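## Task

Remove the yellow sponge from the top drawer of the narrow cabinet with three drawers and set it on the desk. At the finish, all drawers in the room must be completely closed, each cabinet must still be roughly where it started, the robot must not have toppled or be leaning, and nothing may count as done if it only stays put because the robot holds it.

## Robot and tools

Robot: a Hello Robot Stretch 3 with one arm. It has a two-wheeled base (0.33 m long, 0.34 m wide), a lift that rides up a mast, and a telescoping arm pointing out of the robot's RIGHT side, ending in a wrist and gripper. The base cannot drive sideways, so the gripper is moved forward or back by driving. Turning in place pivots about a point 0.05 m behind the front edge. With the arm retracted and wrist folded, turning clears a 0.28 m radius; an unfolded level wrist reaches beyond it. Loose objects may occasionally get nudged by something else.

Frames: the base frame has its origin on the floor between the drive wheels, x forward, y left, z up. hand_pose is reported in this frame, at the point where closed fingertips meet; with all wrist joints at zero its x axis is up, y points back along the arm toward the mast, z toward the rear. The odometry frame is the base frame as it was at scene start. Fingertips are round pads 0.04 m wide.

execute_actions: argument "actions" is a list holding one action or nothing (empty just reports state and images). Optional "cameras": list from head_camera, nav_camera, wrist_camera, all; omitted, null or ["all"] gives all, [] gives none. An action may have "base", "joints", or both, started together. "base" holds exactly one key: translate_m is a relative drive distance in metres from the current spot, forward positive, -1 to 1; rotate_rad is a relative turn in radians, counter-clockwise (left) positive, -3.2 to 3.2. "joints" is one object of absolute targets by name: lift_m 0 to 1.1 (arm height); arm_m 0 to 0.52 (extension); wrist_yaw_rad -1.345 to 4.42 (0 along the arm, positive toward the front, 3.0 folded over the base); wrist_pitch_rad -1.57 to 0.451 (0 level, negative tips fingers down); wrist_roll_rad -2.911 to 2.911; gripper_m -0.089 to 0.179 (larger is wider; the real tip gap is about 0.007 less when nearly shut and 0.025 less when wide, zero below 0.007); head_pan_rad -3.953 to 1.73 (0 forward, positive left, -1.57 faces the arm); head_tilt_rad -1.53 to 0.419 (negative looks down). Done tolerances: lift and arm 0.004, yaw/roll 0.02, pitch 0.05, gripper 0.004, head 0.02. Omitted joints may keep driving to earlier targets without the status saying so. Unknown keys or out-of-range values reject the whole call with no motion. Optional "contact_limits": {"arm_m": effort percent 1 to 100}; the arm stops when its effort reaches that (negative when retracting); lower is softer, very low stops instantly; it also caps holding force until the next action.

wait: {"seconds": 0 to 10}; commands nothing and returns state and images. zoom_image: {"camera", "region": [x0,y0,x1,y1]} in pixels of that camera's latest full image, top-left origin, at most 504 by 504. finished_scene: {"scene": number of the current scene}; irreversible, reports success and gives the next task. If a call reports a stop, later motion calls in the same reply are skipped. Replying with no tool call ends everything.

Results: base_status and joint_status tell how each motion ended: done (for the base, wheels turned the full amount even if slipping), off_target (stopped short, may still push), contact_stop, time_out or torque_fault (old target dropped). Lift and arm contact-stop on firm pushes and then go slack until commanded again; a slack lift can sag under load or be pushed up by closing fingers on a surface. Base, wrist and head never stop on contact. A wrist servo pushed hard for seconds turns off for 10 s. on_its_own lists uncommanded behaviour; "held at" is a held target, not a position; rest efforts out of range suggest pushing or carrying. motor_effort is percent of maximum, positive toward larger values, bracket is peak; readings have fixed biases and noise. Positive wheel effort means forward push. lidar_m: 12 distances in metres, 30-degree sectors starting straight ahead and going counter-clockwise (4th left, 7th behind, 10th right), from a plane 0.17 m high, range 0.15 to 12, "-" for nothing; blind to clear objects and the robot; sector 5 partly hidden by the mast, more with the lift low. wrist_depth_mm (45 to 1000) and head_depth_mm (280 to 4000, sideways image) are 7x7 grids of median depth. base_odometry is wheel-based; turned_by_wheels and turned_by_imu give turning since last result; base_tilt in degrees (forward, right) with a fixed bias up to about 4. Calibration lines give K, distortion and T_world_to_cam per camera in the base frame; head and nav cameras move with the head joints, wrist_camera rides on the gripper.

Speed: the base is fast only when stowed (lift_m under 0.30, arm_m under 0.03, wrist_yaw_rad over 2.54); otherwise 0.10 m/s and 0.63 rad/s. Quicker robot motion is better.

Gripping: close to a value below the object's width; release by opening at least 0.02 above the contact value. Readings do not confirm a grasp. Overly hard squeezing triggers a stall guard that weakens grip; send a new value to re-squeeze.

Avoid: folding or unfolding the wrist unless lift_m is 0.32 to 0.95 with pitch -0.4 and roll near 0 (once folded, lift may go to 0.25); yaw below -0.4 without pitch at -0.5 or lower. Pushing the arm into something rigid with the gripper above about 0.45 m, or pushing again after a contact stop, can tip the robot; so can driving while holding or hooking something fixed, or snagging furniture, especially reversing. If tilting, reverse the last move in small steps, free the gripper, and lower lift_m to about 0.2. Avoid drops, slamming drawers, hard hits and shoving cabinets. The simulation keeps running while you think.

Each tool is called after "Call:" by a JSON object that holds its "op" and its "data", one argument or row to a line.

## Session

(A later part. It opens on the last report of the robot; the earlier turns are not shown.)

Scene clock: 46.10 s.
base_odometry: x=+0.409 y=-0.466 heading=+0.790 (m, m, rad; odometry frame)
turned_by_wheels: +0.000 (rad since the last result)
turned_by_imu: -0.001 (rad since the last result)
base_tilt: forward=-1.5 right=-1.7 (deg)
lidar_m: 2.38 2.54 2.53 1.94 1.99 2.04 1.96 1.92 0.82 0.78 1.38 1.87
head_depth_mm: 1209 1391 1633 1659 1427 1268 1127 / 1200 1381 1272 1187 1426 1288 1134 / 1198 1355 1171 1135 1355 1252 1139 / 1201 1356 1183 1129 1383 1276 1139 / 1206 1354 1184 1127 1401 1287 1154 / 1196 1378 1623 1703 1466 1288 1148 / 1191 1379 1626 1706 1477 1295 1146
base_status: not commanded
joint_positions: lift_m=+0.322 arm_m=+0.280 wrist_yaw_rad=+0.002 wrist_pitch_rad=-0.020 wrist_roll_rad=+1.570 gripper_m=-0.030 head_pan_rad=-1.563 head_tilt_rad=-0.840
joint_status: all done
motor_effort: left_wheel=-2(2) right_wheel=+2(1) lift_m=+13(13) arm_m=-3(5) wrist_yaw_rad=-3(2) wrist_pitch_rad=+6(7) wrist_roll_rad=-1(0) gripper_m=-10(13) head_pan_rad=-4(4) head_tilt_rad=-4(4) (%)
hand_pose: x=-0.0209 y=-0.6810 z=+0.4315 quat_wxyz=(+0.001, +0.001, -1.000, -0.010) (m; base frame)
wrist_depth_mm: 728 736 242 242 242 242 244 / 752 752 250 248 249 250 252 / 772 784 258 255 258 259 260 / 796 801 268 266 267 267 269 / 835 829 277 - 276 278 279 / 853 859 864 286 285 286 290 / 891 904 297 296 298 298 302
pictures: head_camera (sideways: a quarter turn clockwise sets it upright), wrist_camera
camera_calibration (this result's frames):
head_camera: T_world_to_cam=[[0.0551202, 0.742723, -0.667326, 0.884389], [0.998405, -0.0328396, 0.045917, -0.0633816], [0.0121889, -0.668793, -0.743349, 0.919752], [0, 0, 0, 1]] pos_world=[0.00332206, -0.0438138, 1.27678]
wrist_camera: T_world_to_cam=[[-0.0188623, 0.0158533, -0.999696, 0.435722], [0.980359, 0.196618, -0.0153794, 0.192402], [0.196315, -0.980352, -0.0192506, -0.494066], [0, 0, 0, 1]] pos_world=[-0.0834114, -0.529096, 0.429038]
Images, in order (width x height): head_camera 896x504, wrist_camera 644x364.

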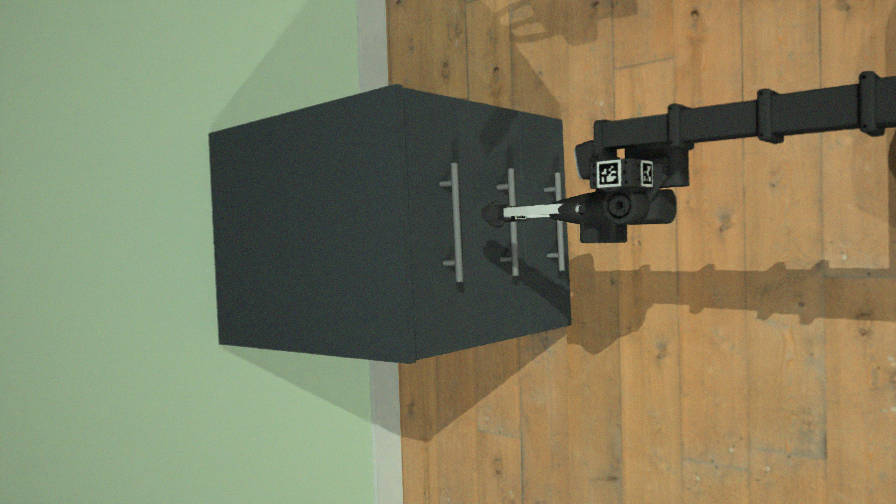

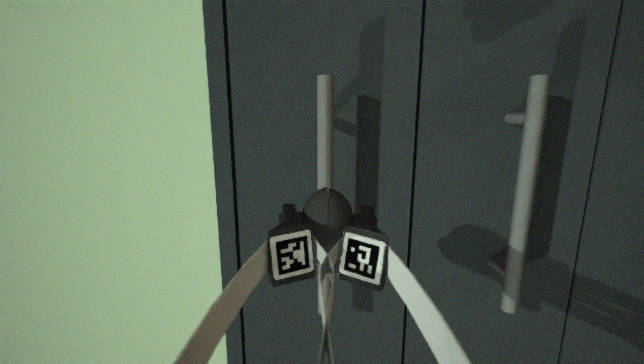

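Call:
{"op": "execute_actions", "data": {
  "actions": [
    {"joints": {"gripper_m": 0.05, "arm_m": 0.30}}
  ],
  "cameras": []
}}

Call:
{"op": "execute_actions", "data": {
  "actions": [
    {"joints": {"arm_m": 0.385}, "contact_limits": {"arm_m": 9}}
  ],
  "cameras": ["head_camera", "wrist_camera"]
}}

Scene clock: 48.23 s.
base_odometry: x=+0.409 y=-0.466 heading=+0.790 (m, m, rad; odometry frame)
turned_by_wheels: +0.000 (rad since the last result)
turned_by_imu: -0.001 (rad since the last result)
base_tilt: forward=-1.7 right=-1.7 (deg)
lidar_m: 2.38 2.55 2.52 1.94 1.99 2.04 1.96 1.92 0.82 0.78 1.38 1.87
head_depth_mm: 1202 1396 1630 1651 1422 1260 1127 / 1196 1386 1271 1183 1417 1281 1159 / 1207 1356 1173 1136 1342 1255 1135 / 1202 1356 1187 1129 1376 1277 1135 / 1199 1361 1195 1128 1404 1280 1146 / 1202 1375 1635 1702 1458 1286 1147 / 1208 1378 1624 1689 1457 1293 1155
base_status: not commanded
joint_positions: lift_m=+0.322 arm_m=+0.300 wrist_yaw_rad=+0.002 wrist_pitch_rad=-0.020 wrist_roll_rad=+1.570 gripper_m=+0.050 head_pan_rad=-1.563 head_tilt_rad=-0.840
joint_status: all done
motor_effort: left_wheel=-1(1) right_wheel=+2(2) lift_m=+13(13) arm_m=+3(2) wrist_yaw_rad=-2(1) wrist_pitch_rad=+6(6) wrist_roll_rad=-1(0) gripper_m=+1(79) head_pan_rad=-4(4) head_tilt_rad=-4(4) (%)
hand_pose: x=-0.0209 y=-0.7004 z=+0.4315 quat_wxyz=(+0.001, +0.001, -1.000, -0.010) (m; base frame)
wrist_depth_mm: 711 710 224 224 224 225 225 / 734 749 229 230 232 233 232 / 759 768 238 237 240 240 240 / 784 799 246 245 246 246 249 / 807 809 814 253 255 255 258 / 853 866 265 262 268 263 267 / 873 868 278 274 274 277 278
pictures: none
No camera images: the call's "cameras" was empty. Leave "cameras" out to get every camera's image.

Scene clock: 49.93 s.
base_odometry: x=+0.409 y=-0.466 heading=+0.790 (m, m, rad; odometry frame)
turned_by_wheels: +0.000 (rad since the last result)
turned_by_imu: -0.001 (rad since the last result)
base_tilt: forward=-1.5 right=-1.5 (deg)
lidar_m: 2.39 2.54 2.54 1.95 1.99 2.04 1.96 1.92 0.82 0.78 1.38 1.87
head_depth_mm: 1209 1387 1636 1649 1439 1261 1127 / 1204 1391 1260 1185 1403 1293 1149 / 1196 1358 1179 1141 1355 1282 1139 / 1198 1355 1188 1135 1393 1279 1144 / 1200 1346 1200 1125 1403 1275 1145 / 1196 1382 1633 1694 1466 1292 1152 / 1199 1376 1615 1710 1474 1290 1148
base_status: not commanded
joint_positions: lift_m=+0.322 arm_m=+0.367 wrist_yaw_rad=+0.001 wrist_pitch_rad=-0.018 wrist_roll_rad=+1.570 gripper_m=+0.050 head_pan_rad=-1.563 head_tilt_rad=-0.840
joint_status: arm_m contact_stop (moved +0.067 of +0.085)
on_its_own: arm_m is slack since a contact_stop, until your next command for it (your +0.385 is given up)
motor_effort: left_wheel=-3(3) right_wheel=+3(4) lift_m=+13(12) arm_m=+0(8) wrist_yaw_rad=-1(3) wrist_pitch_rad=+5(6) wrist_roll_rad=-1(1) gripper_m=-1(0) head_pan_rad=-4(4) head_tilt_rad=-3(4) (%)
contact_limits: arm_m 9 (drawing in: default 23, maximum 38; extending or still: default 32, maximum 52)
hand_pose: x=-0.0211 y=-0.7674 z=+0.4320 quat_wxyz=(+0.001, +0.000, -1.000, -0.010) (m; base frame)
wrist_depth_mm: 649 650 162 163 163 163 164 / 668 670 167 167 168 168 169 / 693 699 173 172 173 174 174 / 728 718 178 177 179 180 181 / 753 747 183 183 184 186 186 / 787 779 192 190 193 192 192 / 809 819 198 197 200 201 198
pictures: head_camera (sideways: a quarter turn clockwise sets it upright), wrist_camera
camera_calibration (this result's frames):
head_camera: T_world_to_cam=[[0.055129, 0.74273, -0.667317, 0.884377], [0.998405, -0.032852, 0.0459165, -0.063381], [0.0121809, -0.668784, -0.743357, 0.919762], [0, 0, 0, 1]] pos_world=[0.00332154, -0.0438135, 1.27678]
wrist_camera: T_world_to_cam=[[-0.0185876, 0.014226, -0.999726, 0.436279], [0.980553, 0.195644, -0.0154471, 0.208934], [0.195371, -0.980572, -0.0175859, -0.579676], [0, 0, 0, 1]] pos_world=[-0.0835097, -0.615497, 0.429193]
Images, in order (width x height): head_camera 896x504, wrist_camera 644x364.

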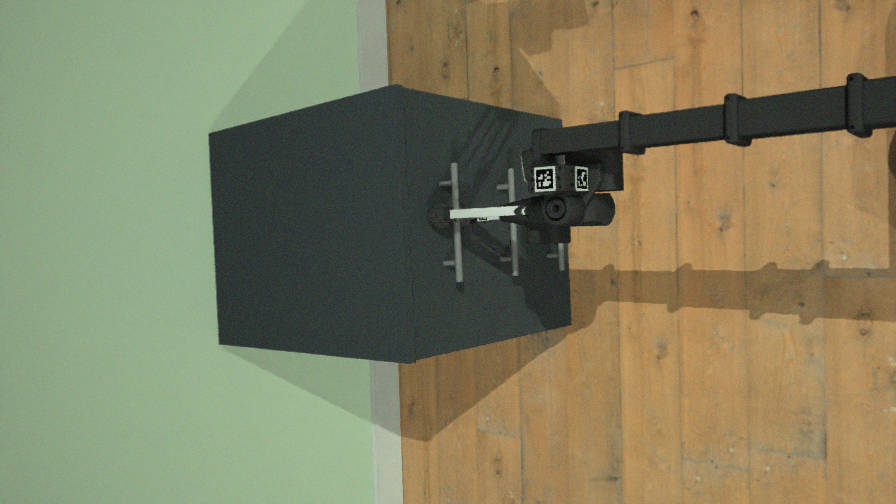

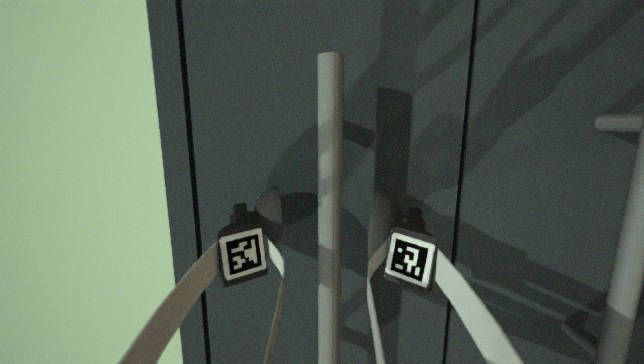

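Call:
{"op": "execute_actions", "data": {
  "actions": [
    {"joints": {"gripper_m": -0.075}}
  ],
  "cameras": ["wrist_camera"]
}}

Call:
{"op": "execute_actions", "data": {
  "actions": [
    {"joints": {"arm_m": 0.33}}
  ],
  "cameras": ["head_camera", "wrist_camera"]
}}

Scene clock: 52.73 s.
base_odometry: x=+0.409 y=-0.466 heading=+0.790 (m, m, rad; odometry frame)
turned_by_wheels: +0.000 (rad since the last result)
turned_by_imu: -0.001 (rad since the last result)
base_tilt: forward=-1.5 right=-1.6 (deg)
lidar_m: 2.39 2.55 2.54 1.95 1.99 2.04 1.96 1.92 0.82 0.78 1.38 1.87
head_depth_mm: 1213 1395 1649 1663 1436 1265 1125 / 1203 1393 1273 1181 1419 1280 1156 / 1202 1350 1176 1137 1355 1269 1141 / 1194 1358 1185 1131 1383 1280 1134 / 1207 1360 1188 1127 1406 1282 1147 / 1199 1389 1624 1708 1461 1292 1149 / 1199 1377 1634 1709 1474 1296 1154
base_status: not commanded
joint_positions: lift_m=+0.322 arm_m=+0.365 wrist_yaw_rad=+0.001 wrist_pitch_rad=-0.019 wrist_roll_rad=+1.571 gripper_m=-0.074 head_pan_rad=-1.563 head_tilt_rad=-0.840
joint_status: all done
on_its_own: arm_m is slack since a contact_stop, until your next command for it (your +0.385 is given up)
motor_effort: left_wheel=+0(3) right_wheel=+0(3) lift_m=+14(14) arm_m=+0(2) wrist_yaw_rad=-1(1) wrist_pitch_rad=+6(9) wrist_roll_rad=-1(1) gripper_m=-27(99) head_pan_rad=-5(4) head_tilt_rad=-3(4) (%)
hand_pose: x=-0.0212 y=-0.7653 z=+0.4317 quat_wxyz=(+0.000, +0.000, -1.000, -0.010) (m; base frame)
wrist_depth_mm: 660 647 162 163 163 165 166 / 673 666 167 167 169 171 171 / 691 690 173 172 174 176 176 / 715 721 178 177 180 182 181 / 749 756 184 150 186 189 188 / 772 773 192 193 195 196 194 / 819 819 198 198 199 203 200
pictures: wrist_camera
camera_calibration (this result's frames):
wrist_camera: T_world_to_cam=[[-0.0184337, 0.0149343, -0.999719, 0.436534], [0.980617, 0.195348, -0.0151633, 0.208241], [0.195066, -0.98062, -0.0182458, -0.577327], [0, 0, 0, 1]] pos_world=[-0.0835411, -0.613337, 0.429035]
Images, in order (width x height): wrist_camera 644x364.

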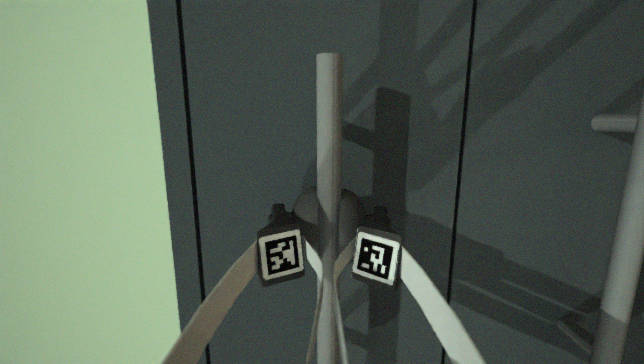

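Scene clock: 54.00 s.
base_odometry: x=+0.409 y=-0.466 heading=+0.790 (m, m, rad; odometry frame)
turned_by_wheels: +0.000 (rad since the last result)
turned_by_imu: +0.000 (rad since the last result)
base_tilt: forward=-1.5 right=-1.6 (deg)
lidar_m: 2.39 2.54 2.53 1.94 1.99 2.04 1.96 1.91 0.82 0.78 1.38 1.87
head_depth_mm: 1198 1391 1629 1647 1427 1267 1136 / 1205 1390 1267 1160 1399 1291 1151 / 1204 1353 1178 1105 1339 1267 1135 / 1199 1365 1187 1114 1374 1280 1141 / 1205 1358 1195 1078 1407 1282 1142 / 1202 1381 1617 1700 1469 1288 1142 / 1197 1376 1618 1696 1465 1293 1150
base_status: not commanded
joint_positions: lift_m=+0.322 arm_m=+0.330 wrist_yaw_rad=-0.001 wrist_pitch_rad=-0.020 wrist_roll_rad=+1.571 gripper_m=-0.067 head_pan_rad=-1.563 head_tilt_rad=-0.840
joint_status: all done
on_its_own: gripper_m is held at -0.069, not at your -0.075, by its stall guard, which is still easing
motor_effort: left_wheel=-2(2) right_wheel=+2(2) lift_m=+14(13) arm_m=-5(7) wrist_yaw_rad=+2(2) wrist_pitch_rad=+6(6) wrist_roll_rad=-1(1) gripper_m=-25(28) head_pan_rad=-4(4) head_tilt_rad=-3(3) (%)
hand_pose: x=-0.0217 y=-0.7312 z=+0.4316 quat_wxyz=(+0.000, -0.001, -1.000, -0.010) (m; base frame)
wrist_depth_mm: 683 690 162 163 164 197 199 / 704 704 167 167 169 204 202 / 727 732 173 172 174 210 208 / 756 762 179 177 179 217 216 / 781 779 185 150 187 225 224 / 813 809 193 193 195 232 233 / 838 839 199 197 200 239 241
pictures: head_camera (sideways: a quarter turn clockwise sets it upright), wrist_camera
camera_calibration (this result's frames):
head_camera: T_world_to_cam=[[0.0552096, 0.742978, -0.667035, 0.884009], [0.998401, -0.0329805, 0.045901, -0.0633608], [0.0121043, -0.668503, -0.743611, 0.920093], [0, 0, 0, 1]] pos_world=[0.00331659, -0.0438037, 1.27676]
wrist_camera: T_world_to_cam=[[-0.0184034, 0.0154457, -0.999711, 0.436265], [0.981012, 0.19336, -0.0150717, 0.200596], [0.193071, -0.981006, -0.0187109, -0.543876], [0, 0, 0, 1]] pos_world=[-0.0837521, -0.579071, 0.428986]
Images, in order (width x height): head_camera 896x504, wrist_camera 644x364.

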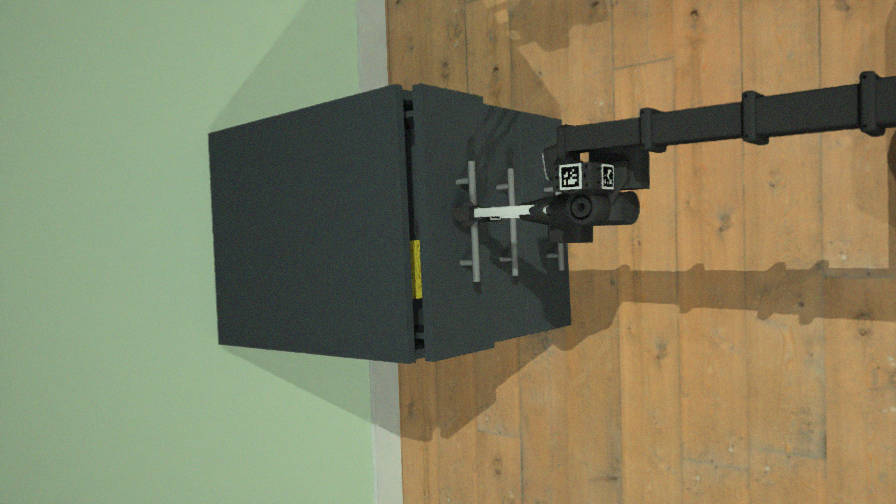

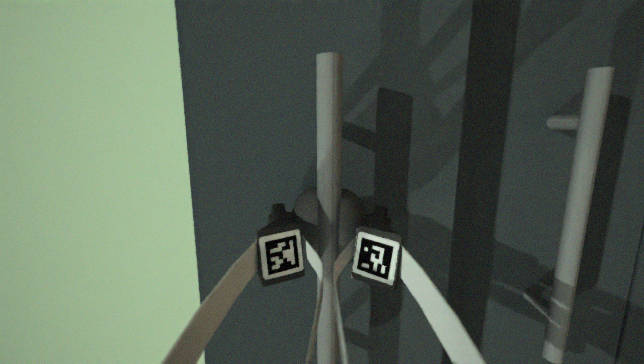

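The drawer is opening. Continue pulling.

Call:
{"op": "execute_actions", "data": {
  "actions": [
    {"joints": {"arm_m": 0.08, "gripper_m": -0.06, "head_tilt_rad": -0.95}}
  ],
  "cameras": ["head_camera", "wrist_camera"]
}}

Scene clock: 58.17 s.
base_odometry: x=+0.409 y=-0.466 heading=+0.790 (m, m, rad; odometry frame)
turned_by_wheels: +0.000 (rad since the last result)
turned_by_imu: -0.001 (rad since the last result)
base_tilt: forward=-1.6 right=-1.6 (deg)
lidar_m: 2.38 2.55 2.53 1.95 1.99 2.03 1.96 1.92 0.82 0.78 1.38 1.87
head_depth_mm: 1257 1489 1693 1531 1354 1223 1118 / 1267 1375 1124 1071 1317 1252 - / 1262 1227 1120 1092 1325 - 1152 / 1256 1241 1108 1063 1338 1224 1134 / 1255 1247 1106 1088 1305 1237 1122 / 1253 1472 1711 1571 1378 1244 1127 / 1251 1459 1731 1575 1393 1252 1132
base_status: not commanded
joint_positions: lift_m=+0.322 arm_m=+0.080 wrist_yaw_rad=-0.032 wrist_pitch_rad=-0.023 wrist_roll_rad=+1.571 gripper_m=-0.050 head_pan_rad=-1.563 head_tilt_rad=-0.938
joint_status: gripper_m off_target (ended at -0.050, target -0.060); the others done
on_its_own: wrist_yaw_rad is held at -0.042, not at your +0.000, by its stall guard, which is not easing now; gripper_m is held at -0.051, not at your -0.060, by its stall guard, which is not easing now; wrist_yaw_rad is at rest, and its effort (-13) is outside its rest range (-12 to +12)
motor_effort: left_wheel=-1(5) right_wheel=+1(10) lift_m=+14(14) arm_m=-4(6) wrist_yaw_rad=-13(32) wrist_pitch_rad=+7(7) wrist_roll_rad=-1(1) gripper_m=-21(23) head_pan_rad=-4(4) head_tilt_rad=-4(14) (%)
hand_pose: x=-0.0295 y=-0.4808 z=+0.4306 quat_wxyz=(+0.000, -0.016, -1.000, -0.012) (m; base frame)
wrist_depth_mm: 903 923 165 166 167 443 442 / 952 943 170 169 172 448 452 / 940 978 174 174 175 460 452 / - - 180 178 181 469 469 / - - 185 150 186 487 468 / - - 191 191 194 498 471 / - - 196 195 197 702 467
pictures: head_camera (sideways: a quarter turn clockwise sets it upright), wrist_camera
camera_calibration (this result's frames):
head_camera: T_world_to_cam=[[0.0547397, 0.804339, -0.591644, 0.785782], [0.998434, -0.0372535, 0.0417305, -0.0579258], [0.0115246, -0.593002, -0.805118, 1.00007], [0, 0, 0, 1]] pos_world=[0.00329617, -0.0411461, 1.2725]
wrist_camera: T_world_to_cam=[[-0.0178045, 0.0199257, -0.999643, 0.433392], [0.98646, 0.163377, -0.0143131, 0.145243], [0.163033, -0.986363, -0.0225647, -0.298566], [0, 0, 0, 1]] pos_world=[-0.0868838, -0.326859, 0.428579]
Images, in order (width x height): head_camera 896x504, wrist_camera 644x364.

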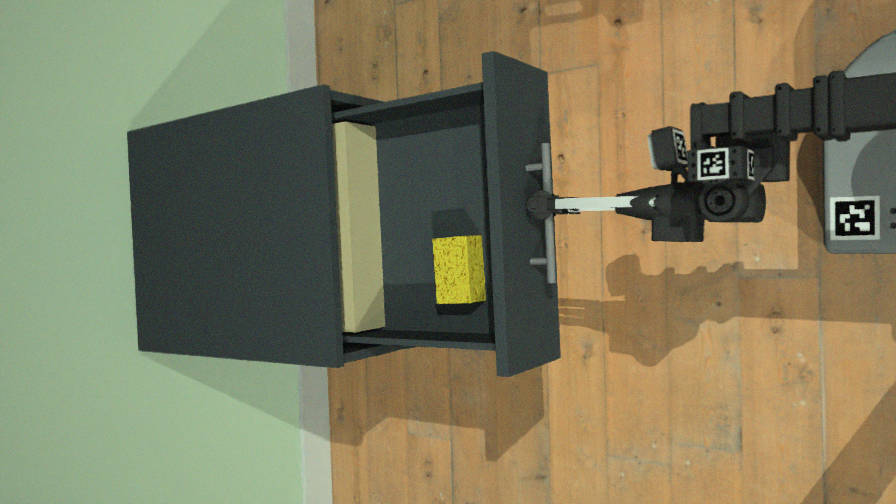

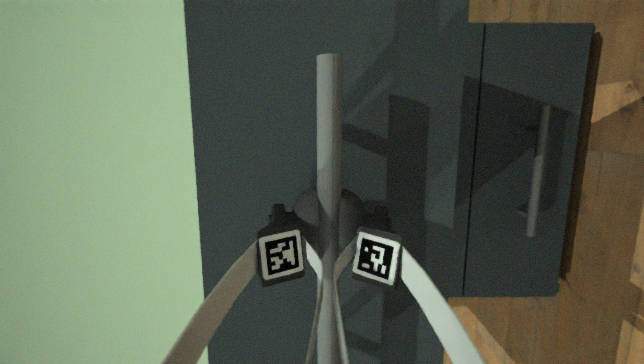

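Call:
{"op": "execute_actions", "data": {
  "actions": [
    {"joints": {"gripper_m": 0.05, "wrist_yaw_rad": 0.0}}
  ],
  "cameras": []
}}

Call:
{"op": "execute_actions", "data": {
  "actions": [
    {"joints": {"arm_m": 0.015}}
  ],
  "cameras": []
}}

Call:
{"op": "execute_actions", "data": {
  "actions": [
    {"base": {"translate_m": 0.08}, "joints": {"lift_m": 0.68, "wrist_pitch_rad": -1.3, "wrist_roll_rad": 0.0, "gripper_m": 0.15}}
  ],
  "cameras": ["head_camera"]
}}

Scene clock: 67.70 s.
base_odometry: x=+0.409 y=-0.466 heading=+0.790 (m, m, rad; odometry frame)
turned_by_wheels: +0.000 (rad since the last result)
turned_by_imu: -0.001 (rad since the last result)
base_tilt: forward=-1.7 right=-1.5 (deg)
lidar_m: 2.39 2.55 2.54 1.94 1.99 2.03 1.95 1.92 0.82 0.78 1.38 1.87
head_depth_mm: 1266 1479 1691 1520 1365 1220 1131 / 1270 1376 1137 1074 1325 1246 - / 1261 1233 1122 1097 1334 - 1151 / 1258 1232 1103 1066 1331 1220 1144 / 1258 1252 1103 1086 1317 1232 1129 / 1263 1460 1714 1564 1395 1247 1131 / 1253 1475 1720 1575 1396 1246 1130
base_status: not commanded
joint_positions: lift_m=+0.322 arm_m=+0.080 wrist_yaw_rad=-0.003 wrist_pitch_rad=-0.024 wrist_roll_rad=+1.571 gripper_m=+0.050 head_pan_rad=-1.563 head_tilt_rad=-0.938
joint_status: all done
motor_effort: left_wheel=-2(4) right_wheel=+3(9) lift_m=+14(13) arm_m=-3(4) wrist_yaw_rad=+5(33) wrist_pitch_rad=+7(7) wrist_roll_rad=-1(1) gripper_m=+0(83) head_pan_rad=-4(4) head_tilt_rad=-4(5) (%)
hand_pose: x=-0.0221 y=-0.4808 z=+0.4305 quat_wxyz=(+0.000, -0.002, -1.000, -0.012) (m; base frame)
wrist_depth_mm: 902 878 164 164 165 432 435 / 933 929 169 169 170 443 441 / 967 968 174 174 176 457 451 / - - 180 179 181 470 469 / - - 186 185 188 489 473 / - - 194 192 196 510 474 / - - 201 199 202 631 475
pictures: none
No camera images: the call's "cameras" was empty. Leave "cameras" out to get every camera's image.

Scene clock: 69.33 s.
base_odometry: x=+0.409 y=-0.466 heading=+0.790 (m, m, rad; odometry frame)
turned_by_wheels: +0.000 (rad since the last result)
turned_by_imu: +0.000 (rad since the last result)
base_tilt: forward=-1.6 right=-1.7 (deg)
lidar_m: 2.40 2.55 2.54 1.94 1.99 2.04 1.96 1.92 0.82 0.78 1.38 1.87
head_depth_mm: 1256 1490 1686 1532 1356 1228 1125 / 1265 1378 1142 1073 1320 1233 - / 1264 1229 1117 1095 1324 1249 - / 1264 1237 1101 1062 1330 1257 1137 / 1251 1250 1108 1083 1313 1248 1129 / 1253 1467 1702 1571 1374 1242 1122 / 1254 1471 1720 1572 1388 1252 1134
base_status: not commanded
joint_positions: lift_m=+0.322 arm_m=+0.015 wrist_yaw_rad=-0.002 wrist_pitch_rad=-0.024 wrist_roll_rad=+1.571 gripper_m=+0.050 head_pan_rad=-1.563 head_tilt_rad=-0.938
joint_status: all done
motor_effort: left_wheel=-2(3) right_wheel=+3(3) lift_m=+14(14) arm_m=-3(3) wrist_yaw_rad=+3(4) wrist_pitch_rad=+7(7) wrist_roll_rad=-1(1) gripper_m=+0(0) head_pan_rad=-4(5) head_tilt_rad=-4(5) (%)
hand_pose: x=-0.0220 y=-0.4159 z=+0.4305 quat_wxyz=(+0.000, -0.001, -1.000, -0.012) (m; base frame)
wrist_depth_mm: 965 961 227 224 226 495 469 / - - 234 229 234 499 471 / - - 240 238 243 525 472 / - - 249 245 250 542 473 / - - - 252 549 546 478 / - - 266 263 269 654 471 / - - - 273 946 631 473
pictures: none
No camera images: the call's "cameras" was empty. Leave "cameras" out to get every camera's image.

Scene clock: 73.43 s.
base_odometry: x=+0.466 y=-0.409 heading=+0.790 (m, m, rad; odometry frame)
turned_by_wheels: +0.000 (rad since the last result)
turned_by_imu: -0.001 (rad since the last result)
base_tilt: forward=-1.6 right=-1.6 (deg)
lidar_m: 2.31 2.47 2.53 1.96 1.99 2.12 2.04 1.92 0.82 0.78 1.38 1.87
head_depth_mm: 1261 1443 1637 1067 1334 - - / 1262 1226 1120 1090 1334 - - / 1264 1228 1119 1089 1330 - - / 1246 1237 1104 1100 1326 1251 1137 / 1260 1405 1682 1543 1361 1244 1117 / 1247 1471 1715 1570 1393 1238 1126 / 1245 1466 1726 1575 1387 1254 1126
base_status: done
joint_positions: lift_m=+0.680 arm_m=+0.015 wrist_yaw_rad=-0.002 wrist_pitch_rad=-1.299 wrist_roll_rad=+0.004 gripper_m=+0.150 head_pan_rad=-1.563 head_tilt_rad=-0.938
joint_status: all done
motor_effort: left_wheel=-1(1) right_wheel=+1(5) lift_m=+23(24) arm_m=-3(3) wrist_yaw_rad=+3(3) wrist_pitch_rad=+0(5) wrist_roll_rad=-3(6) gripper_m=+1(81) head_pan_rad=-4(4) head_tilt_rad=-4(4) (%)
hand_pose: x=-0.0217 y=-0.2059 z=+0.5651 quat_wxyz=(+0.562, +0.426, -0.564, -0.429) (m; base frame)
wrist_depth_mm: 729 737 731 738 726 727 715 / 746 729 723 728 724 707 716 / 736 729 716 722 718 715 710 / 727 719 730 721 703 710 712 / 724 - 714 - 708 708 702 / 721 710 706 - - 691 700 / 714 714 708 - - 699 696
pictures: head_camera (sideways: a quarter turn clockwise sets it upright)
camera_calibration (this result's frames):
head_camera: T_world_to_cam=[[0.0548135, 0.804354, -0.591616, 0.785745], [0.998431, -0.0373467, 0.0417289, -0.0579237], [0.0114699, -0.592975, -0.805139, 1.0001], [0, 0, 0, 1]] pos_world=[0.00329238, -0.0411448, 1.2725]
Images, in order (width x height): head_camera 896x504.

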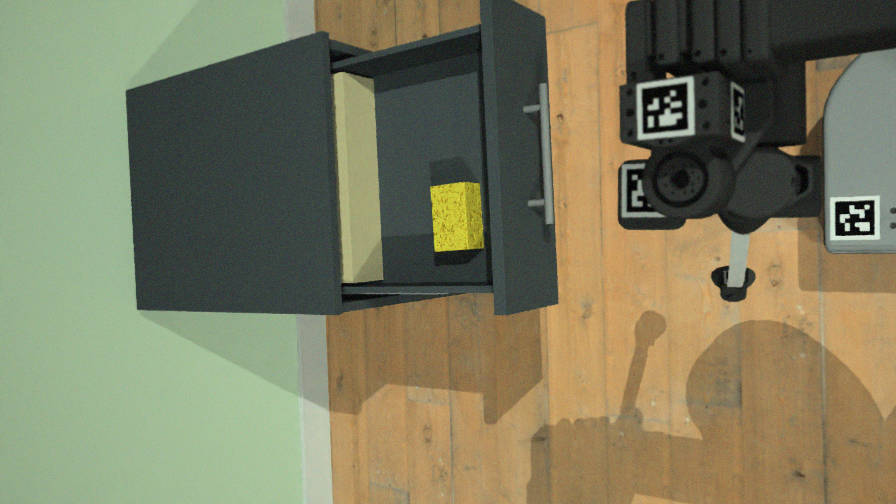

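Call:
{"op": "execute_actions", "data": {
  "actions": [
    {"joints": {"arm_m": 0.44}}
  ],
  "cameras": ["head_camera", "wrist_camera"]
}}

Scene clock: 78.30 s.
base_odometry: x=+0.466 y=-0.409 heading=+0.790 (m, m, rad; odometry frame)
turned_by_wheels: +0.000 (rad since the last result)
turned_by_imu: -0.001 (rad since the last result)
base_tilt: forward=-1.6 right=-1.6 (deg)
lidar_m: 2.31 2.48 2.54 1.96 1.99 2.12 2.04 1.91 0.82 0.78 1.38 1.87
head_depth_mm: 1260 1450 1645 1536 - - - / 1255 1268 - 1067 1318 1229 1141 / 1256 1287 1133 1088 1321 1231 1149 / 1254 1230 1109 1081 1333 1236 1128 / 1250 1404 1675 1532 1352 1237 1120 / 1251 1473 1695 1560 1396 1247 1133 / 1250 1456 1713 1563 1394 1239 1137
base_status: not commanded
joint_positions: lift_m=+0.680 arm_m=+0.440 wrist_yaw_rad=-0.002 wrist_pitch_rad=-1.300 wrist_roll_rad=+0.003 gripper_m=+0.150 head_pan_rad=-1.563 head_tilt_rad=-0.938
joint_status: all done
motor_effort: left_wheel=-1(2) right_wheel=+1(1) lift_m=+23(22) arm_m=+3(3) wrist_yaw_rad=+3(3) wrist_pitch_rad=+0(0) wrist_roll_rad=-2(3) gripper_m=+0(0) head_pan_rad=-4(4) head_tilt_rad=-4(4) (%)
hand_pose: x=-0.0217 y=-0.6300 z=+0.5651 quat_wxyz=(+0.562, +0.427, -0.564, -0.429) (m; base frame)
wrist_depth_mm: 732 729 297 313 316 325 291 / 738 721 360 357 355 353 302 / 734 725 354 355 352 350 308 / 724 720 355 310 350 348 293 / 718 - 351 350 349 349 295 / 729 717 346 349 347 335 281 / 720 713 268 266 262 257 252
pictures: head_camera (sideways: a quarter turn clockwise sets it upright), wrist_camera
camera_calibration (this result's frames):
head_camera: T_world_to_cam=[[0.0548148, 0.804496, -0.591424, 0.785494], [0.998431, -0.0373597, 0.0417181, -0.0579097], [0.0114667, -0.592782, -0.805281, 1.00029], [0, 0, 0, 1]] pos_world=[0.0032922, -0.0411377, 1.27249]
wrist_camera: T_world_to_cam=[[-0.999914, -0.0130804, -0.0000557784, -0.0360314], [-0.0130398, 0.997129, -0.0745957, 0.701526], [0.00103136, -0.0745886, -0.997214, 0.677631], [0, 0, 0, 1]] pos_world=[-0.0275794, -0.649439, 0.728072]
Images, in order (width x height): head_camera 896x504, wrist_camera 644x364.

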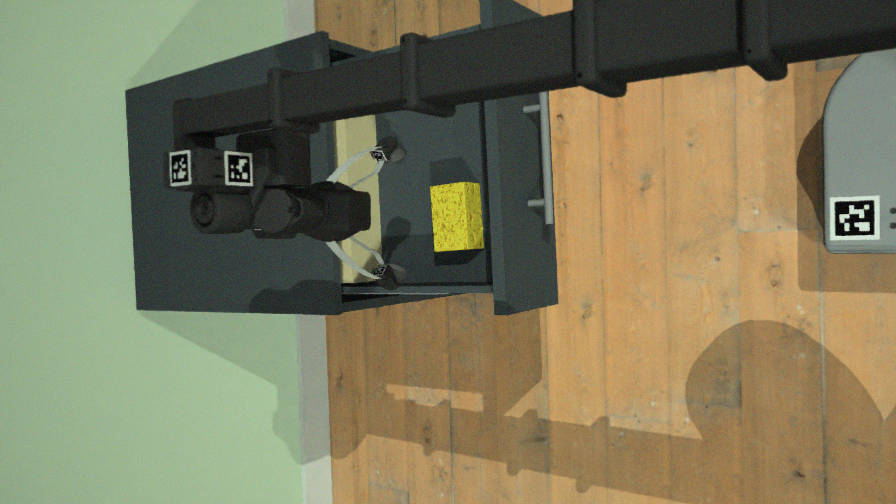

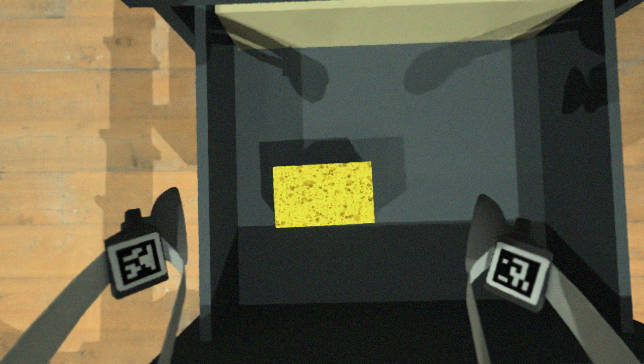

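Call:
{"op": "execute_actions", "data": {
  "actions": [
    {"joints": {"arm_m": 0.507, "wrist_pitch_rad": -1.45, "wrist_roll_rad": 1.5, "gripper_m": 0.12, "lift_m": 0.64}}
  ],
  "cameras": ["head_camera", "wrist_camera"]
}}

Scene clock: 83.60 s.
base_odometry: x=+0.466 y=-0.409 heading=+0.790 (m, m, rad; odometry frame)
turned_by_wheels: +0.000 (rad since the last result)
turned_by_imu: -0.001 (rad since the last result)
base_tilt: forward=-1.6 right=-1.6 (deg)
lidar_m: 2.32 2.48 2.53 1.96 1.99 2.12 2.03 1.92 0.82 0.78 1.38 1.87
head_depth_mm: 1259 1446 1631 1275 1323 - - / 1268 1250 - 1075 1322 1230 1143 / 1263 1299 1131 1073 1327 1235 1154 / 1256 1234 1124 1089 1336 1230 1136 / 1257 1396 1665 1534 1360 1234 1124 / 1253 1473 1718 1555 1397 1254 1131 / 1241 1475 1718 1572 1389 1251 1128
base_status: not commanded
joint_positions: lift_m=+0.640 arm_m=+0.507 wrist_yaw_rad=-0.002 wrist_pitch_rad=-1.445 wrist_roll_rad=+1.497 gripper_m=+0.120 head_pan_rad=-1.563 head_tilt_rad=-0.938
joint_status: all done
motor_effort: left_wheel=-1(2) right_wheel=+1(1) lift_m=+13(20) arm_m=+3(5) wrist_yaw_rad=+4(3) wrist_pitch_rad=-1(2) wrist_roll_rad=+2(2) gripper_m=+0(83) head_pan_rad=-4(4) head_tilt_rad=-4(5) (%)
hand_pose: x=-0.0216 y=-0.6597 z=+0.5218 quat_wxyz=(+0.027, +0.023, -0.750, -0.661) (m; base frame)
wrist_depth_mm: 158 231 290 279 270 258 169 / 165 239 299 288 277 267 167 / 172 247 311 296 286 268 163 / 179 255 322 306 293 260 161 / 187 192 334 321 306 225 168 / 195 266 285 295 298 227 176 / 205 214 810 767 254 235 663
pictures: head_camera (sideways: a quarter turn clockwise sets it upright), wrist_camera
camera_calibration (this result's frames):
head_camera: T_world_to_cam=[[0.0548148, 0.804498, -0.59142, 0.78549], [0.998431, -0.0373599, 0.0417179, -0.0579095], [0.0114666, -0.592779, -0.805283, 1.00029], [0, 0, 0, 1]] pos_world=[0.0032922, -0.0411376, 1.27249]
wrist_camera: T_world_to_cam=[[-0.0893901, 0.98755, -0.129435, 0.711043], [0.977129, 0.112128, 0.180683, 0.0322099], [0.192947, -0.110324, -0.974987, 0.601199], [0, 0, 0, 1]] pos_world=[-0.0839126, -0.639476, 0.672376]
Images, in order (width x height): head_camera 896x504, wrist_camera 644x364.

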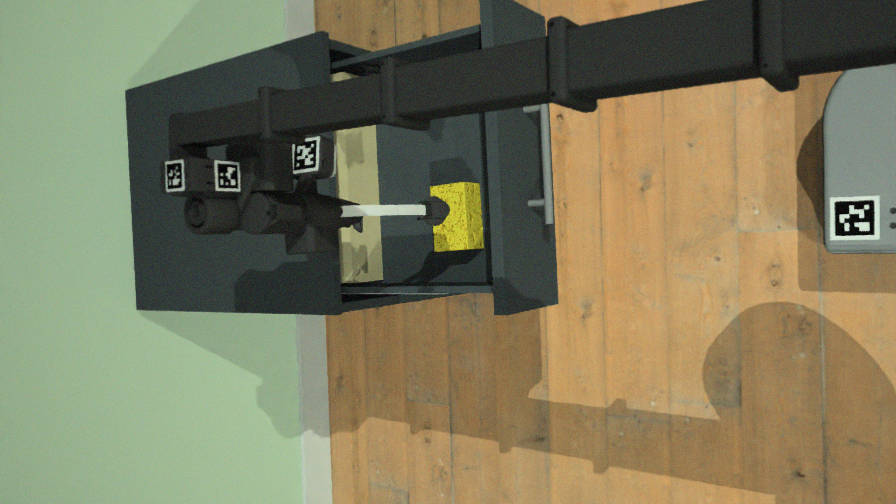

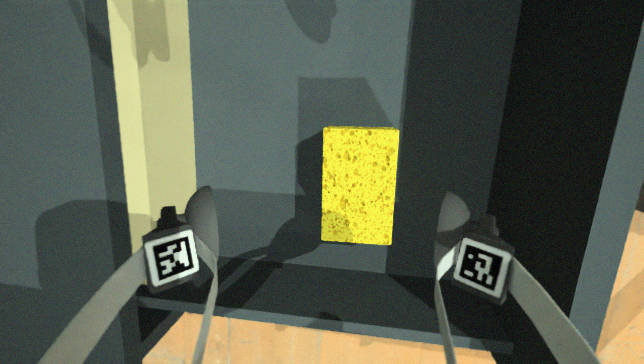

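Call:
{"op": "execute_actions", "data": {
  "actions": [
    {"joints": {"arm_m": 0.493, "lift_m": 0.525}}
  ],
  "cameras": ["head_camera", "wrist_camera"]
}}

Scene clock: 87.53 s.
base_odometry: x=+0.466 y=-0.409 heading=+0.790 (m, m, rad; odometry frame)
turned_by_wheels: +0.000 (rad since the last result)
turned_by_imu: -0.001 (rad since the last result)
base_tilt: forward=-1.6 right=-1.6 (deg)
lidar_m: 2.31 2.49 2.54 1.96 1.99 2.12 2.04 1.92 0.82 0.78 1.38 1.87
head_depth_mm: 1266 1444 1656 1069 1325 1227 1117 / 1261 1217 1108 1088 1313 1217 - / 1255 1225 - 1075 1334 1228 1145 / 1252 1233 1102 1080 1340 1237 1134 / 1253 1401 1667 1532 1357 1233 1123 / 1248 1462 1699 1579 1391 1241 1135 / 1250 1464 1712 1582 1383 1256 1132
base_status: not commanded
joint_positions: lift_m=+0.525 arm_m=+0.493 wrist_yaw_rad=-0.002 wrist_pitch_rad=-1.445 wrist_roll_rad=+1.497 gripper_m=+0.120 head_pan_rad=-1.563 head_tilt_rad=-0.938
joint_status: all done
motor_effort: left_wheel=-2(2) right_wheel=+1(1) lift_m=+12(11) arm_m=-3(3) wrist_yaw_rad=+3(3) wrist_pitch_rad=-1(1) wrist_roll_rad=+2(2) gripper_m=+0(0) head_pan_rad=-4(4) head_tilt_rad=-5(4) (%)
hand_pose: x=-0.0216 y=-0.6463 z=+0.4067 quat_wxyz=(+0.027, +0.023, -0.749, -0.661) (m; base frame)
wrist_depth_mm: 187 187 180 174 167 162 151 / 189 194 186 179 173 167 148 / 190 202 193 182 178 173 146 / 193 209 200 147 183 179 144 / 196 220 206 152 189 182 142 / 198 229 216 158 198 193 139 / 191 219 220 212 208 198 130
pictures: head_camera (sideways: a quarter turn clockwise sets it upright), wrist_camera
camera_calibration (this result's frames):
head_camera: T_world_to_cam=[[0.0548149, 0.804501, -0.591417, 0.785485], [0.998431, -0.0373602, 0.0417178, -0.0579092], [0.0114665, -0.592776, -0.805286, 1.00029], [0, 0, 0, 1]] pos_world=[0.0032922, -0.0411375, 1.27249]
wrist_camera: T_world_to_cam=[[-0.0891953, 0.987589, -0.129276, 0.682839], [0.977146, 0.111909, 0.180726, 0.0513217], [0.19295, -0.110201, -0.975, 0.490642], [0, 0, 0, 1]] pos_world=[-0.0839123, -0.626038, 0.557376]
Images, in order (width x height): head_camera 896x504, wrist_camera 644x364.

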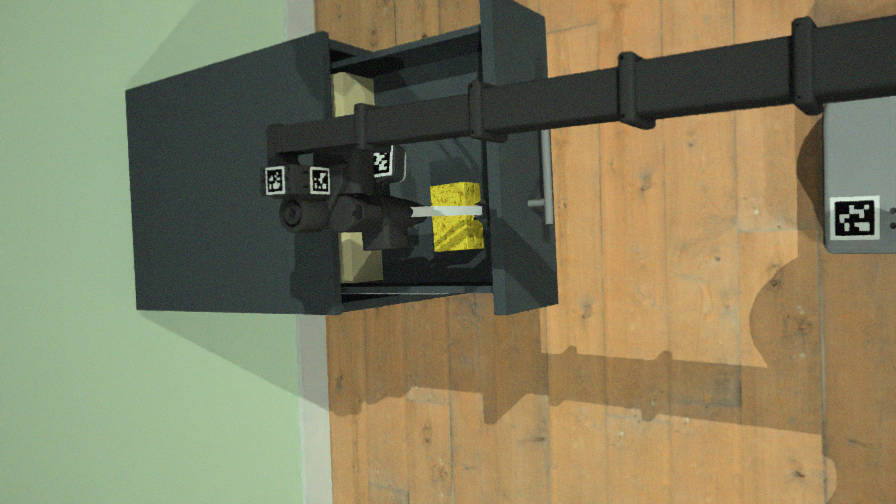

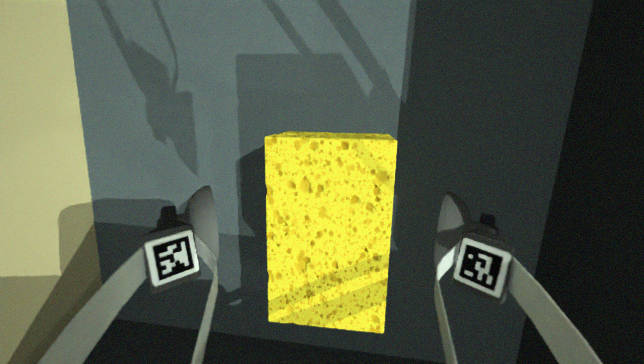

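Call:
{"op": "execute_actions", "data": {
  "actions": [
    {"joints": {"lift_m": 0.517, "gripper_m": 0.085}}
  ],
  "cameras": []
}}

Call:
{"op": "execute_actions", "data": {
  "actions": [
    {"joints": {"gripper_m": 0.015}}
  ],
  "cameras": ["wrist_camera"]
}}

Scene clock: 89.90 s.
base_odometry: x=+0.466 y=-0.409 heading=+0.790 (m, m, rad; odometry frame)
turned_by_wheels: +0.000 (rad since the last result)
turned_by_imu: -0.001 (rad since the last result)
base_tilt: forward=-1.6 right=-1.5 (deg)
lidar_m: 2.31 2.49 2.54 1.95 1.99 2.12 2.04 1.91 0.82 0.78 1.38 1.87
head_depth_mm: 1256 1448 1653 1071 1320 1220 1119 / 1258 1219 1112 1096 1303 1226 - / 1254 1225 - 1079 1329 1234 1144 / 1250 1240 1102 1073 1334 1242 1137 / 1262 1408 1667 1533 1364 1243 1125 / 1254 1465 1711 1574 1379 1246 1132 / 1251 1465 1710 1577 1392 1244 1130
base_status: not commanded
joint_positions: lift_m=+0.517 arm_m=+0.493 wrist_yaw_rad=-0.002 wrist_pitch_rad=-1.445 wrist_roll_rad=+1.497 gripper_m=+0.085 head_pan_rad=-1.563 head_tilt_rad=-0.938
joint_status: all done
motor_effort: left_wheel=-1(1) right_wheel=+1(1) lift_m=+12(13) arm_m=-3(3) wrist_yaw_rad=+2(3) wrist_pitch_rad=-1(1) wrist_roll_rad=+2(2) gripper_m=-1(80) head_pan_rad=-3(3) head_tilt_rad=-4(4) (%)
hand_pose: x=-0.0216 y=-0.6463 z=+0.3987 quat_wxyz=(+0.027, +0.023, -0.749, -0.661) (m; base frame)
wrist_depth_mm: 182 179 172 166 160 155 149 / 188 185 179 172 166 160 148 / 190 193 185 175 170 166 146 / 193 200 191 138 175 171 144 / 195 209 195 144 140 176 141 / 197 220 208 150 190 181 139 / 200 219 214 206 197 191 137
pictures: none
No camera images: the call's "cameras" was empty. Leave "cameras" out to get every camera's image.

Scene clock: 91.10 s.
base_odometry: x=+0.466 y=-0.409 heading=+0.790 (m, m, rad; odometry frame)
turned_by_wheels: +0.000 (rad since the last result)
turned_by_imu: +0.000 (rad since the last result)
base_tilt: forward=-1.5 right=-1.7 (deg)
lidar_m: 2.31 2.49 2.53 1.95 1.99 2.12 2.04 1.91 0.82 0.78 1.38 1.87
head_depth_mm: 1258 1449 1648 1067 1322 1222 1123 / 1260 1219 1115 1103 1306 1230 - / 1265 1230 - 1071 1321 1227 1142 / 1259 1233 1097 1081 1333 1237 1139 / 1261 1394 1670 1525 1370 1243 1127 / 1257 1474 1717 1561 1391 1248 1131 / 1253 1467 1705 1566 1392 1252 1134
base_status: not commanded
joint_positions: lift_m=+0.517 arm_m=+0.493 wrist_yaw_rad=-0.002 wrist_pitch_rad=-1.445 wrist_roll_rad=+1.497 gripper_m=+0.016 head_pan_rad=-1.563 head_tilt_rad=-0.938
joint_status: all done
motor_effort: left_wheel=-2(2) right_wheel=+1(1) lift_m=+13(13) arm_m=-3(3) wrist_yaw_rad=+3(3) wrist_pitch_rad=-1(1) wrist_roll_rad=+2(2) gripper_m=-16(92) head_pan_rad=-4(4) head_tilt_rad=-4(4) (%)
hand_pose: x=-0.0216 y=-0.6463 z=+0.3987 quat_wxyz=(+0.027, +0.023, -0.749, -0.661) (m; base frame)
wrist_depth_mm: 182 179 173 166 160 155 149 / 188 185 178 172 166 160 148 / 191 194 185 175 171 166 145 / 193 201 192 135 175 171 143 / 196 208 199 140 138 178 141 / 198 218 208 146 190 182 139 / 199 219 213 153 197 189 138
pictures: wrist_camera
camera_calibration (this result's frames):
wrist_camera: T_world_to_cam=[[-0.089195, 0.987589, -0.129276, 0.681804], [0.977146, 0.111909, 0.180726, 0.0527678], [0.19295, -0.110202, -0.975, 0.48284], [0, 0, 0, 1]] pos_world=[-0.0839123, -0.626038, 0.549374]
Images, in order (width x height): wrist_camera 644x364.

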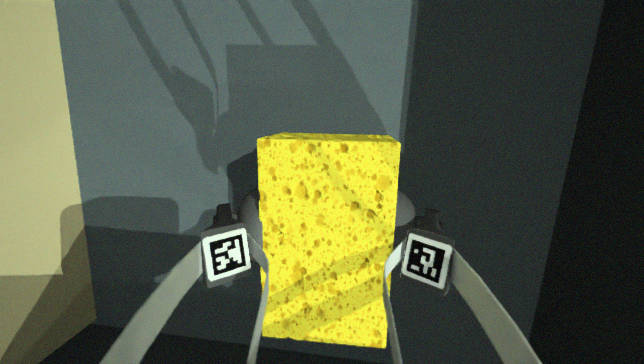

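Call:
{"op": "execute_actions", "data": {
  "actions": [
    {"joints": {"lift_m": 0.67}}
  ],
  "cameras": ["wrist_camera"]
}}

Scene clock: 100.60 s.
base_odometry: x=+0.466 y=-0.409 heading=+0.790 (m, m, rad; odometry frame)
turned_by_wheels: +0.000 (rad since the last result)
turned_by_imu: -0.001 (rad since the last result)
base_tilt: forward=-1.5 right=-1.5 (deg)
lidar_m: 2.30 2.48 2.53 1.96 1.99 2.12 2.03 1.91 0.82 0.78 1.38 1.87
head_depth_mm: 1263 1447 1639 1524 - - - / 1262 1246 - 1072 1327 1221 1143 / 1259 - 1123 1074 1328 1229 1146 / 1257 1237 1095 1079 1335 1237 1140 / 1247 1401 1676 1536 1356 1244 1127 / 1250 1466 1706 1564 1396 1248 1132 / 1251 1459 1721 1576 1395 1253 1130
base_status: not commanded
joint_positions: lift_m=+0.670 arm_m=+0.493 wrist_yaw_rad=-0.002 wrist_pitch_rad=-1.445 wrist_roll_rad=+1.497 gripper_m=+0.016 head_pan_rad=-1.563 head_tilt_rad=-0.938
joint_status: all done
motor_effort: left_wheel=-2(1) right_wheel=+1(2) lift_m=+22(21) arm_m=-3(3) wrist_yaw_rad=+3(3) wrist_pitch_rad=-1(1) wrist_roll_rad=+2(2) gripper_m=-16(16) head_pan_rad=-3(4) head_tilt_rad=-4(5) (%)
hand_pose: x=-0.0216 y=-0.6463 z=+0.5511 quat_wxyz=(+0.027, +0.023, -0.749, -0.661) (m; base frame)
wrist_depth_mm: 190 256 318 307 296 252 182 / 198 266 330 317 304 245 178 / 205 271 339 324 312 238 183 / 213 221 353 135 322 233 189 / 222 225 346 140 138 226 663 / 232 228 307 146 270 207 681 / 242 248 827 153 757 260 702
pictures: wrist_camera
camera_calibration (this result's frames):
wrist_camera: T_world_to_cam=[[-0.0891951, 0.987589, -0.129276, 0.701502], [0.977146, 0.111909, 0.180726, 0.0252301], [0.19295, -0.110202, -0.975, 0.631404], [0, 0, 0, 1]] pos_world=[-0.0839123, -0.626038, 0.701746]
Images, in order (width x height): wrist_camera 644x364.

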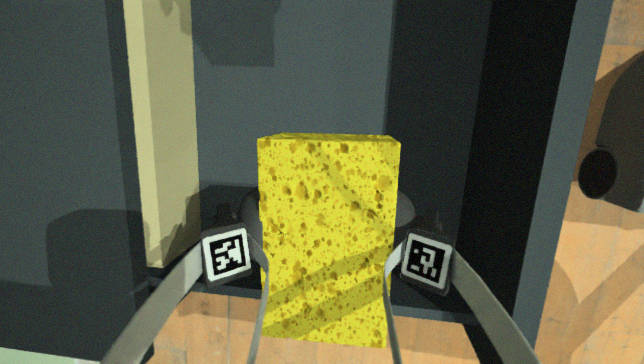

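Call:
{"op": "execute_actions", "data": {
  "actions": [
    {"base": {"translate_m": 0.085}, "joints": {"arm_m": 0.045, "wrist_pitch_rad": 0.0, "wrist_roll_rad": 1.57, "head_pan_rad": -1.7}}
  ],
  "cameras": []
}}

Call:
{"op": "execute_actions", "data": {
  "actions": [
    {"joints": {"lift_m": 0.322}}
  ],
  "cameras": ["head_camera", "wrist_camera"]
}}

Scene clock: 106.37 s.
base_odometry: x=+0.525 y=-0.349 heading=+0.790 (m, m, rad; odometry frame)
turned_by_wheels: +0.000 (rad since the last result)
turned_by_imu: -0.002 (rad since the last result)
base_tilt: forward=-1.6 right=-1.6 (deg)
lidar_m: 2.23 2.41 2.53 1.98 1.99 2.21 2.12 1.92 0.82 0.78 1.38 1.87
head_depth_mm: 1329 1576 1719 1029 1363 - - / 1309 1290 1119 1092 1378 - - / 1286 1226 1118 1090 968 1182 1143 / 1261 1242 1099 902 - 1216 1137 / 1250 1272 1127 1510 1381 1241 1127 / 1236 1429 1683 1569 1386 1241 1122 / 1210 1408 1675 1572 1385 1249 1126
base_status: done
joint_positions: lift_m=+0.670 arm_m=+0.045 wrist_yaw_rad=-0.002 wrist_pitch_rad=-0.025 wrist_roll_rad=+1.570 gripper_m=+0.016 head_pan_rad=-1.693 head_tilt_rad=-0.938
joint_status: all done
motor_effort: left_wheel=-2(2) right_wheel=+1(6) lift_m=+22(23) arm_m=-3(4) wrist_yaw_rad=+2(3) wrist_pitch_rad=+7(8) wrist_roll_rad=-1(2) gripper_m=-16(15) head_pan_rad=-4(20) head_tilt_rad=-4(4) (%)
hand_pose: x=-0.0218 y=-0.4458 z=+0.7776 quat_wxyz=(+0.001, -0.001, -1.000, -0.013) (m; base frame)
wrist_depth_mm: 933 921 953 933 802 483 446 / 973 955 972 976 805 495 439 / - - - - 713 520 444 / - - - 135 - 546 424 / - - - 140 138 - 832 / - - - 146 - - 831 / - - - 153 - - 852
pictures: none
No camera images: the call's "cameras" was empty. Leave "cameras" out to get every camera's image.

Scene clock: 110.37 s.
base_odometry: x=+0.525 y=-0.349 heading=+0.790 (m, m, rad; odometry frame)
turned_by_wheels: +0.000 (rad since the last result)
turned_by_imu: -0.001 (rad since the last result)
base_tilt: forward=-1.6 right=-1.6 (deg)
lidar_m: 2.23 2.41 2.53 1.97 1.99 2.22 2.12 1.92 0.81 0.78 1.38 1.86
head_depth_mm: 1335 1551 1719 1028 1362 1218 1121 / 1310 1293 1121 1091 1343 1233 - / 1287 1231 1114 1096 1326 1274 - / 1259 1235 1124 1098 941 1245 1138 / 1240 1273 1323 1514 1388 1246 1125 / 1231 1427 1694 1571 1398 1252 1129 / 1207 1405 1690 1578 1397 1246 1128
base_status: not commanded
joint_positions: lift_m=+0.322 arm_m=+0.045 wrist_yaw_rad=-0.002 wrist_pitch_rad=-0.025 wrist_roll_rad=+1.570 gripper_m=+0.016 head_pan_rad=-1.693 head_tilt_rad=-0.938
joint_status: all done
motor_effort: left_wheel=-2(1) right_wheel=+1(1) lift_m=+13(20) arm_m=-3(3) wrist_yaw_rad=+2(2) wrist_pitch_rad=+7(7) wrist_roll_rad=-1(1) gripper_m=-16(16) head_pan_rad=-4(5) head_tilt_rad=-4(3) (%)
hand_pose: x=-0.0218 y=-0.4458 z=+0.4303 quat_wxyz=(+0.001, -0.001, -1.000, -0.013) (m; base frame)
wrist_depth_mm: 936 933 191 191 193 449 458 / 953 959 199 197 199 465 470 / - - 204 201 205 486 467 / - - 211 135 212 500 476 / - - - 140 138 696 470 / - - - 147 - 657 472 / - - - 153 - 745 469
pictures: head_camera (sideways: a quarter turn clockwise sets it upright), wrist_camera
camera_calibration (this result's frames):
head_camera: T_world_to_cam=[[0.158569, 0.790632, -0.591403, 0.784834], [0.985178, -0.166382, 0.041717, -0.0578274], [-0.0654162, -0.589252, -0.805296, 1.00078], [0, 0, 0, 1]] pos_world=[-0.00201301, -0.0404266, 1.27249]
wrist_camera: T_world_to_cam=[[-0.0186306, 0.0205895, -0.999614, 0.432859], [0.98109, 0.193022, -0.0143096, 0.145037], [0.192653, -0.980978, -0.0237963, -0.261779], [0, 0, 0, 1]] pos_world=[-0.0837975, -0.293707, 0.428538]
Images, in order (width x height): head_camera 896x504, wrist_camera 644x364.

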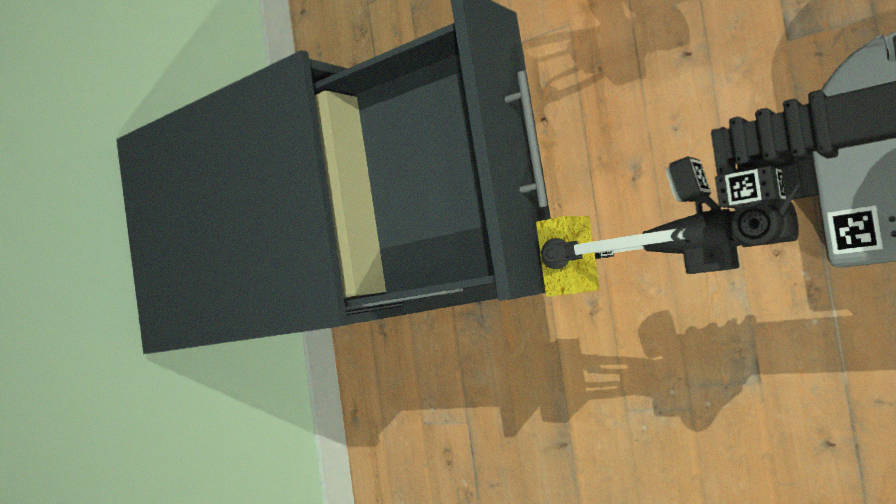

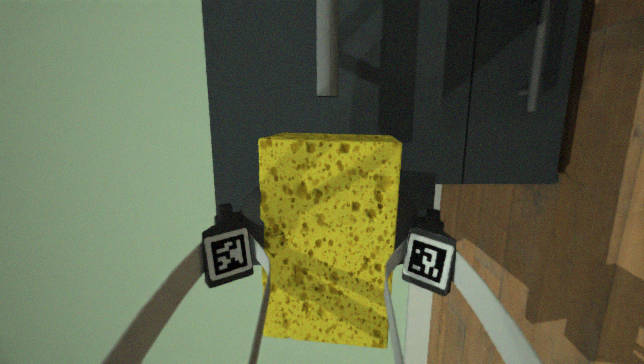

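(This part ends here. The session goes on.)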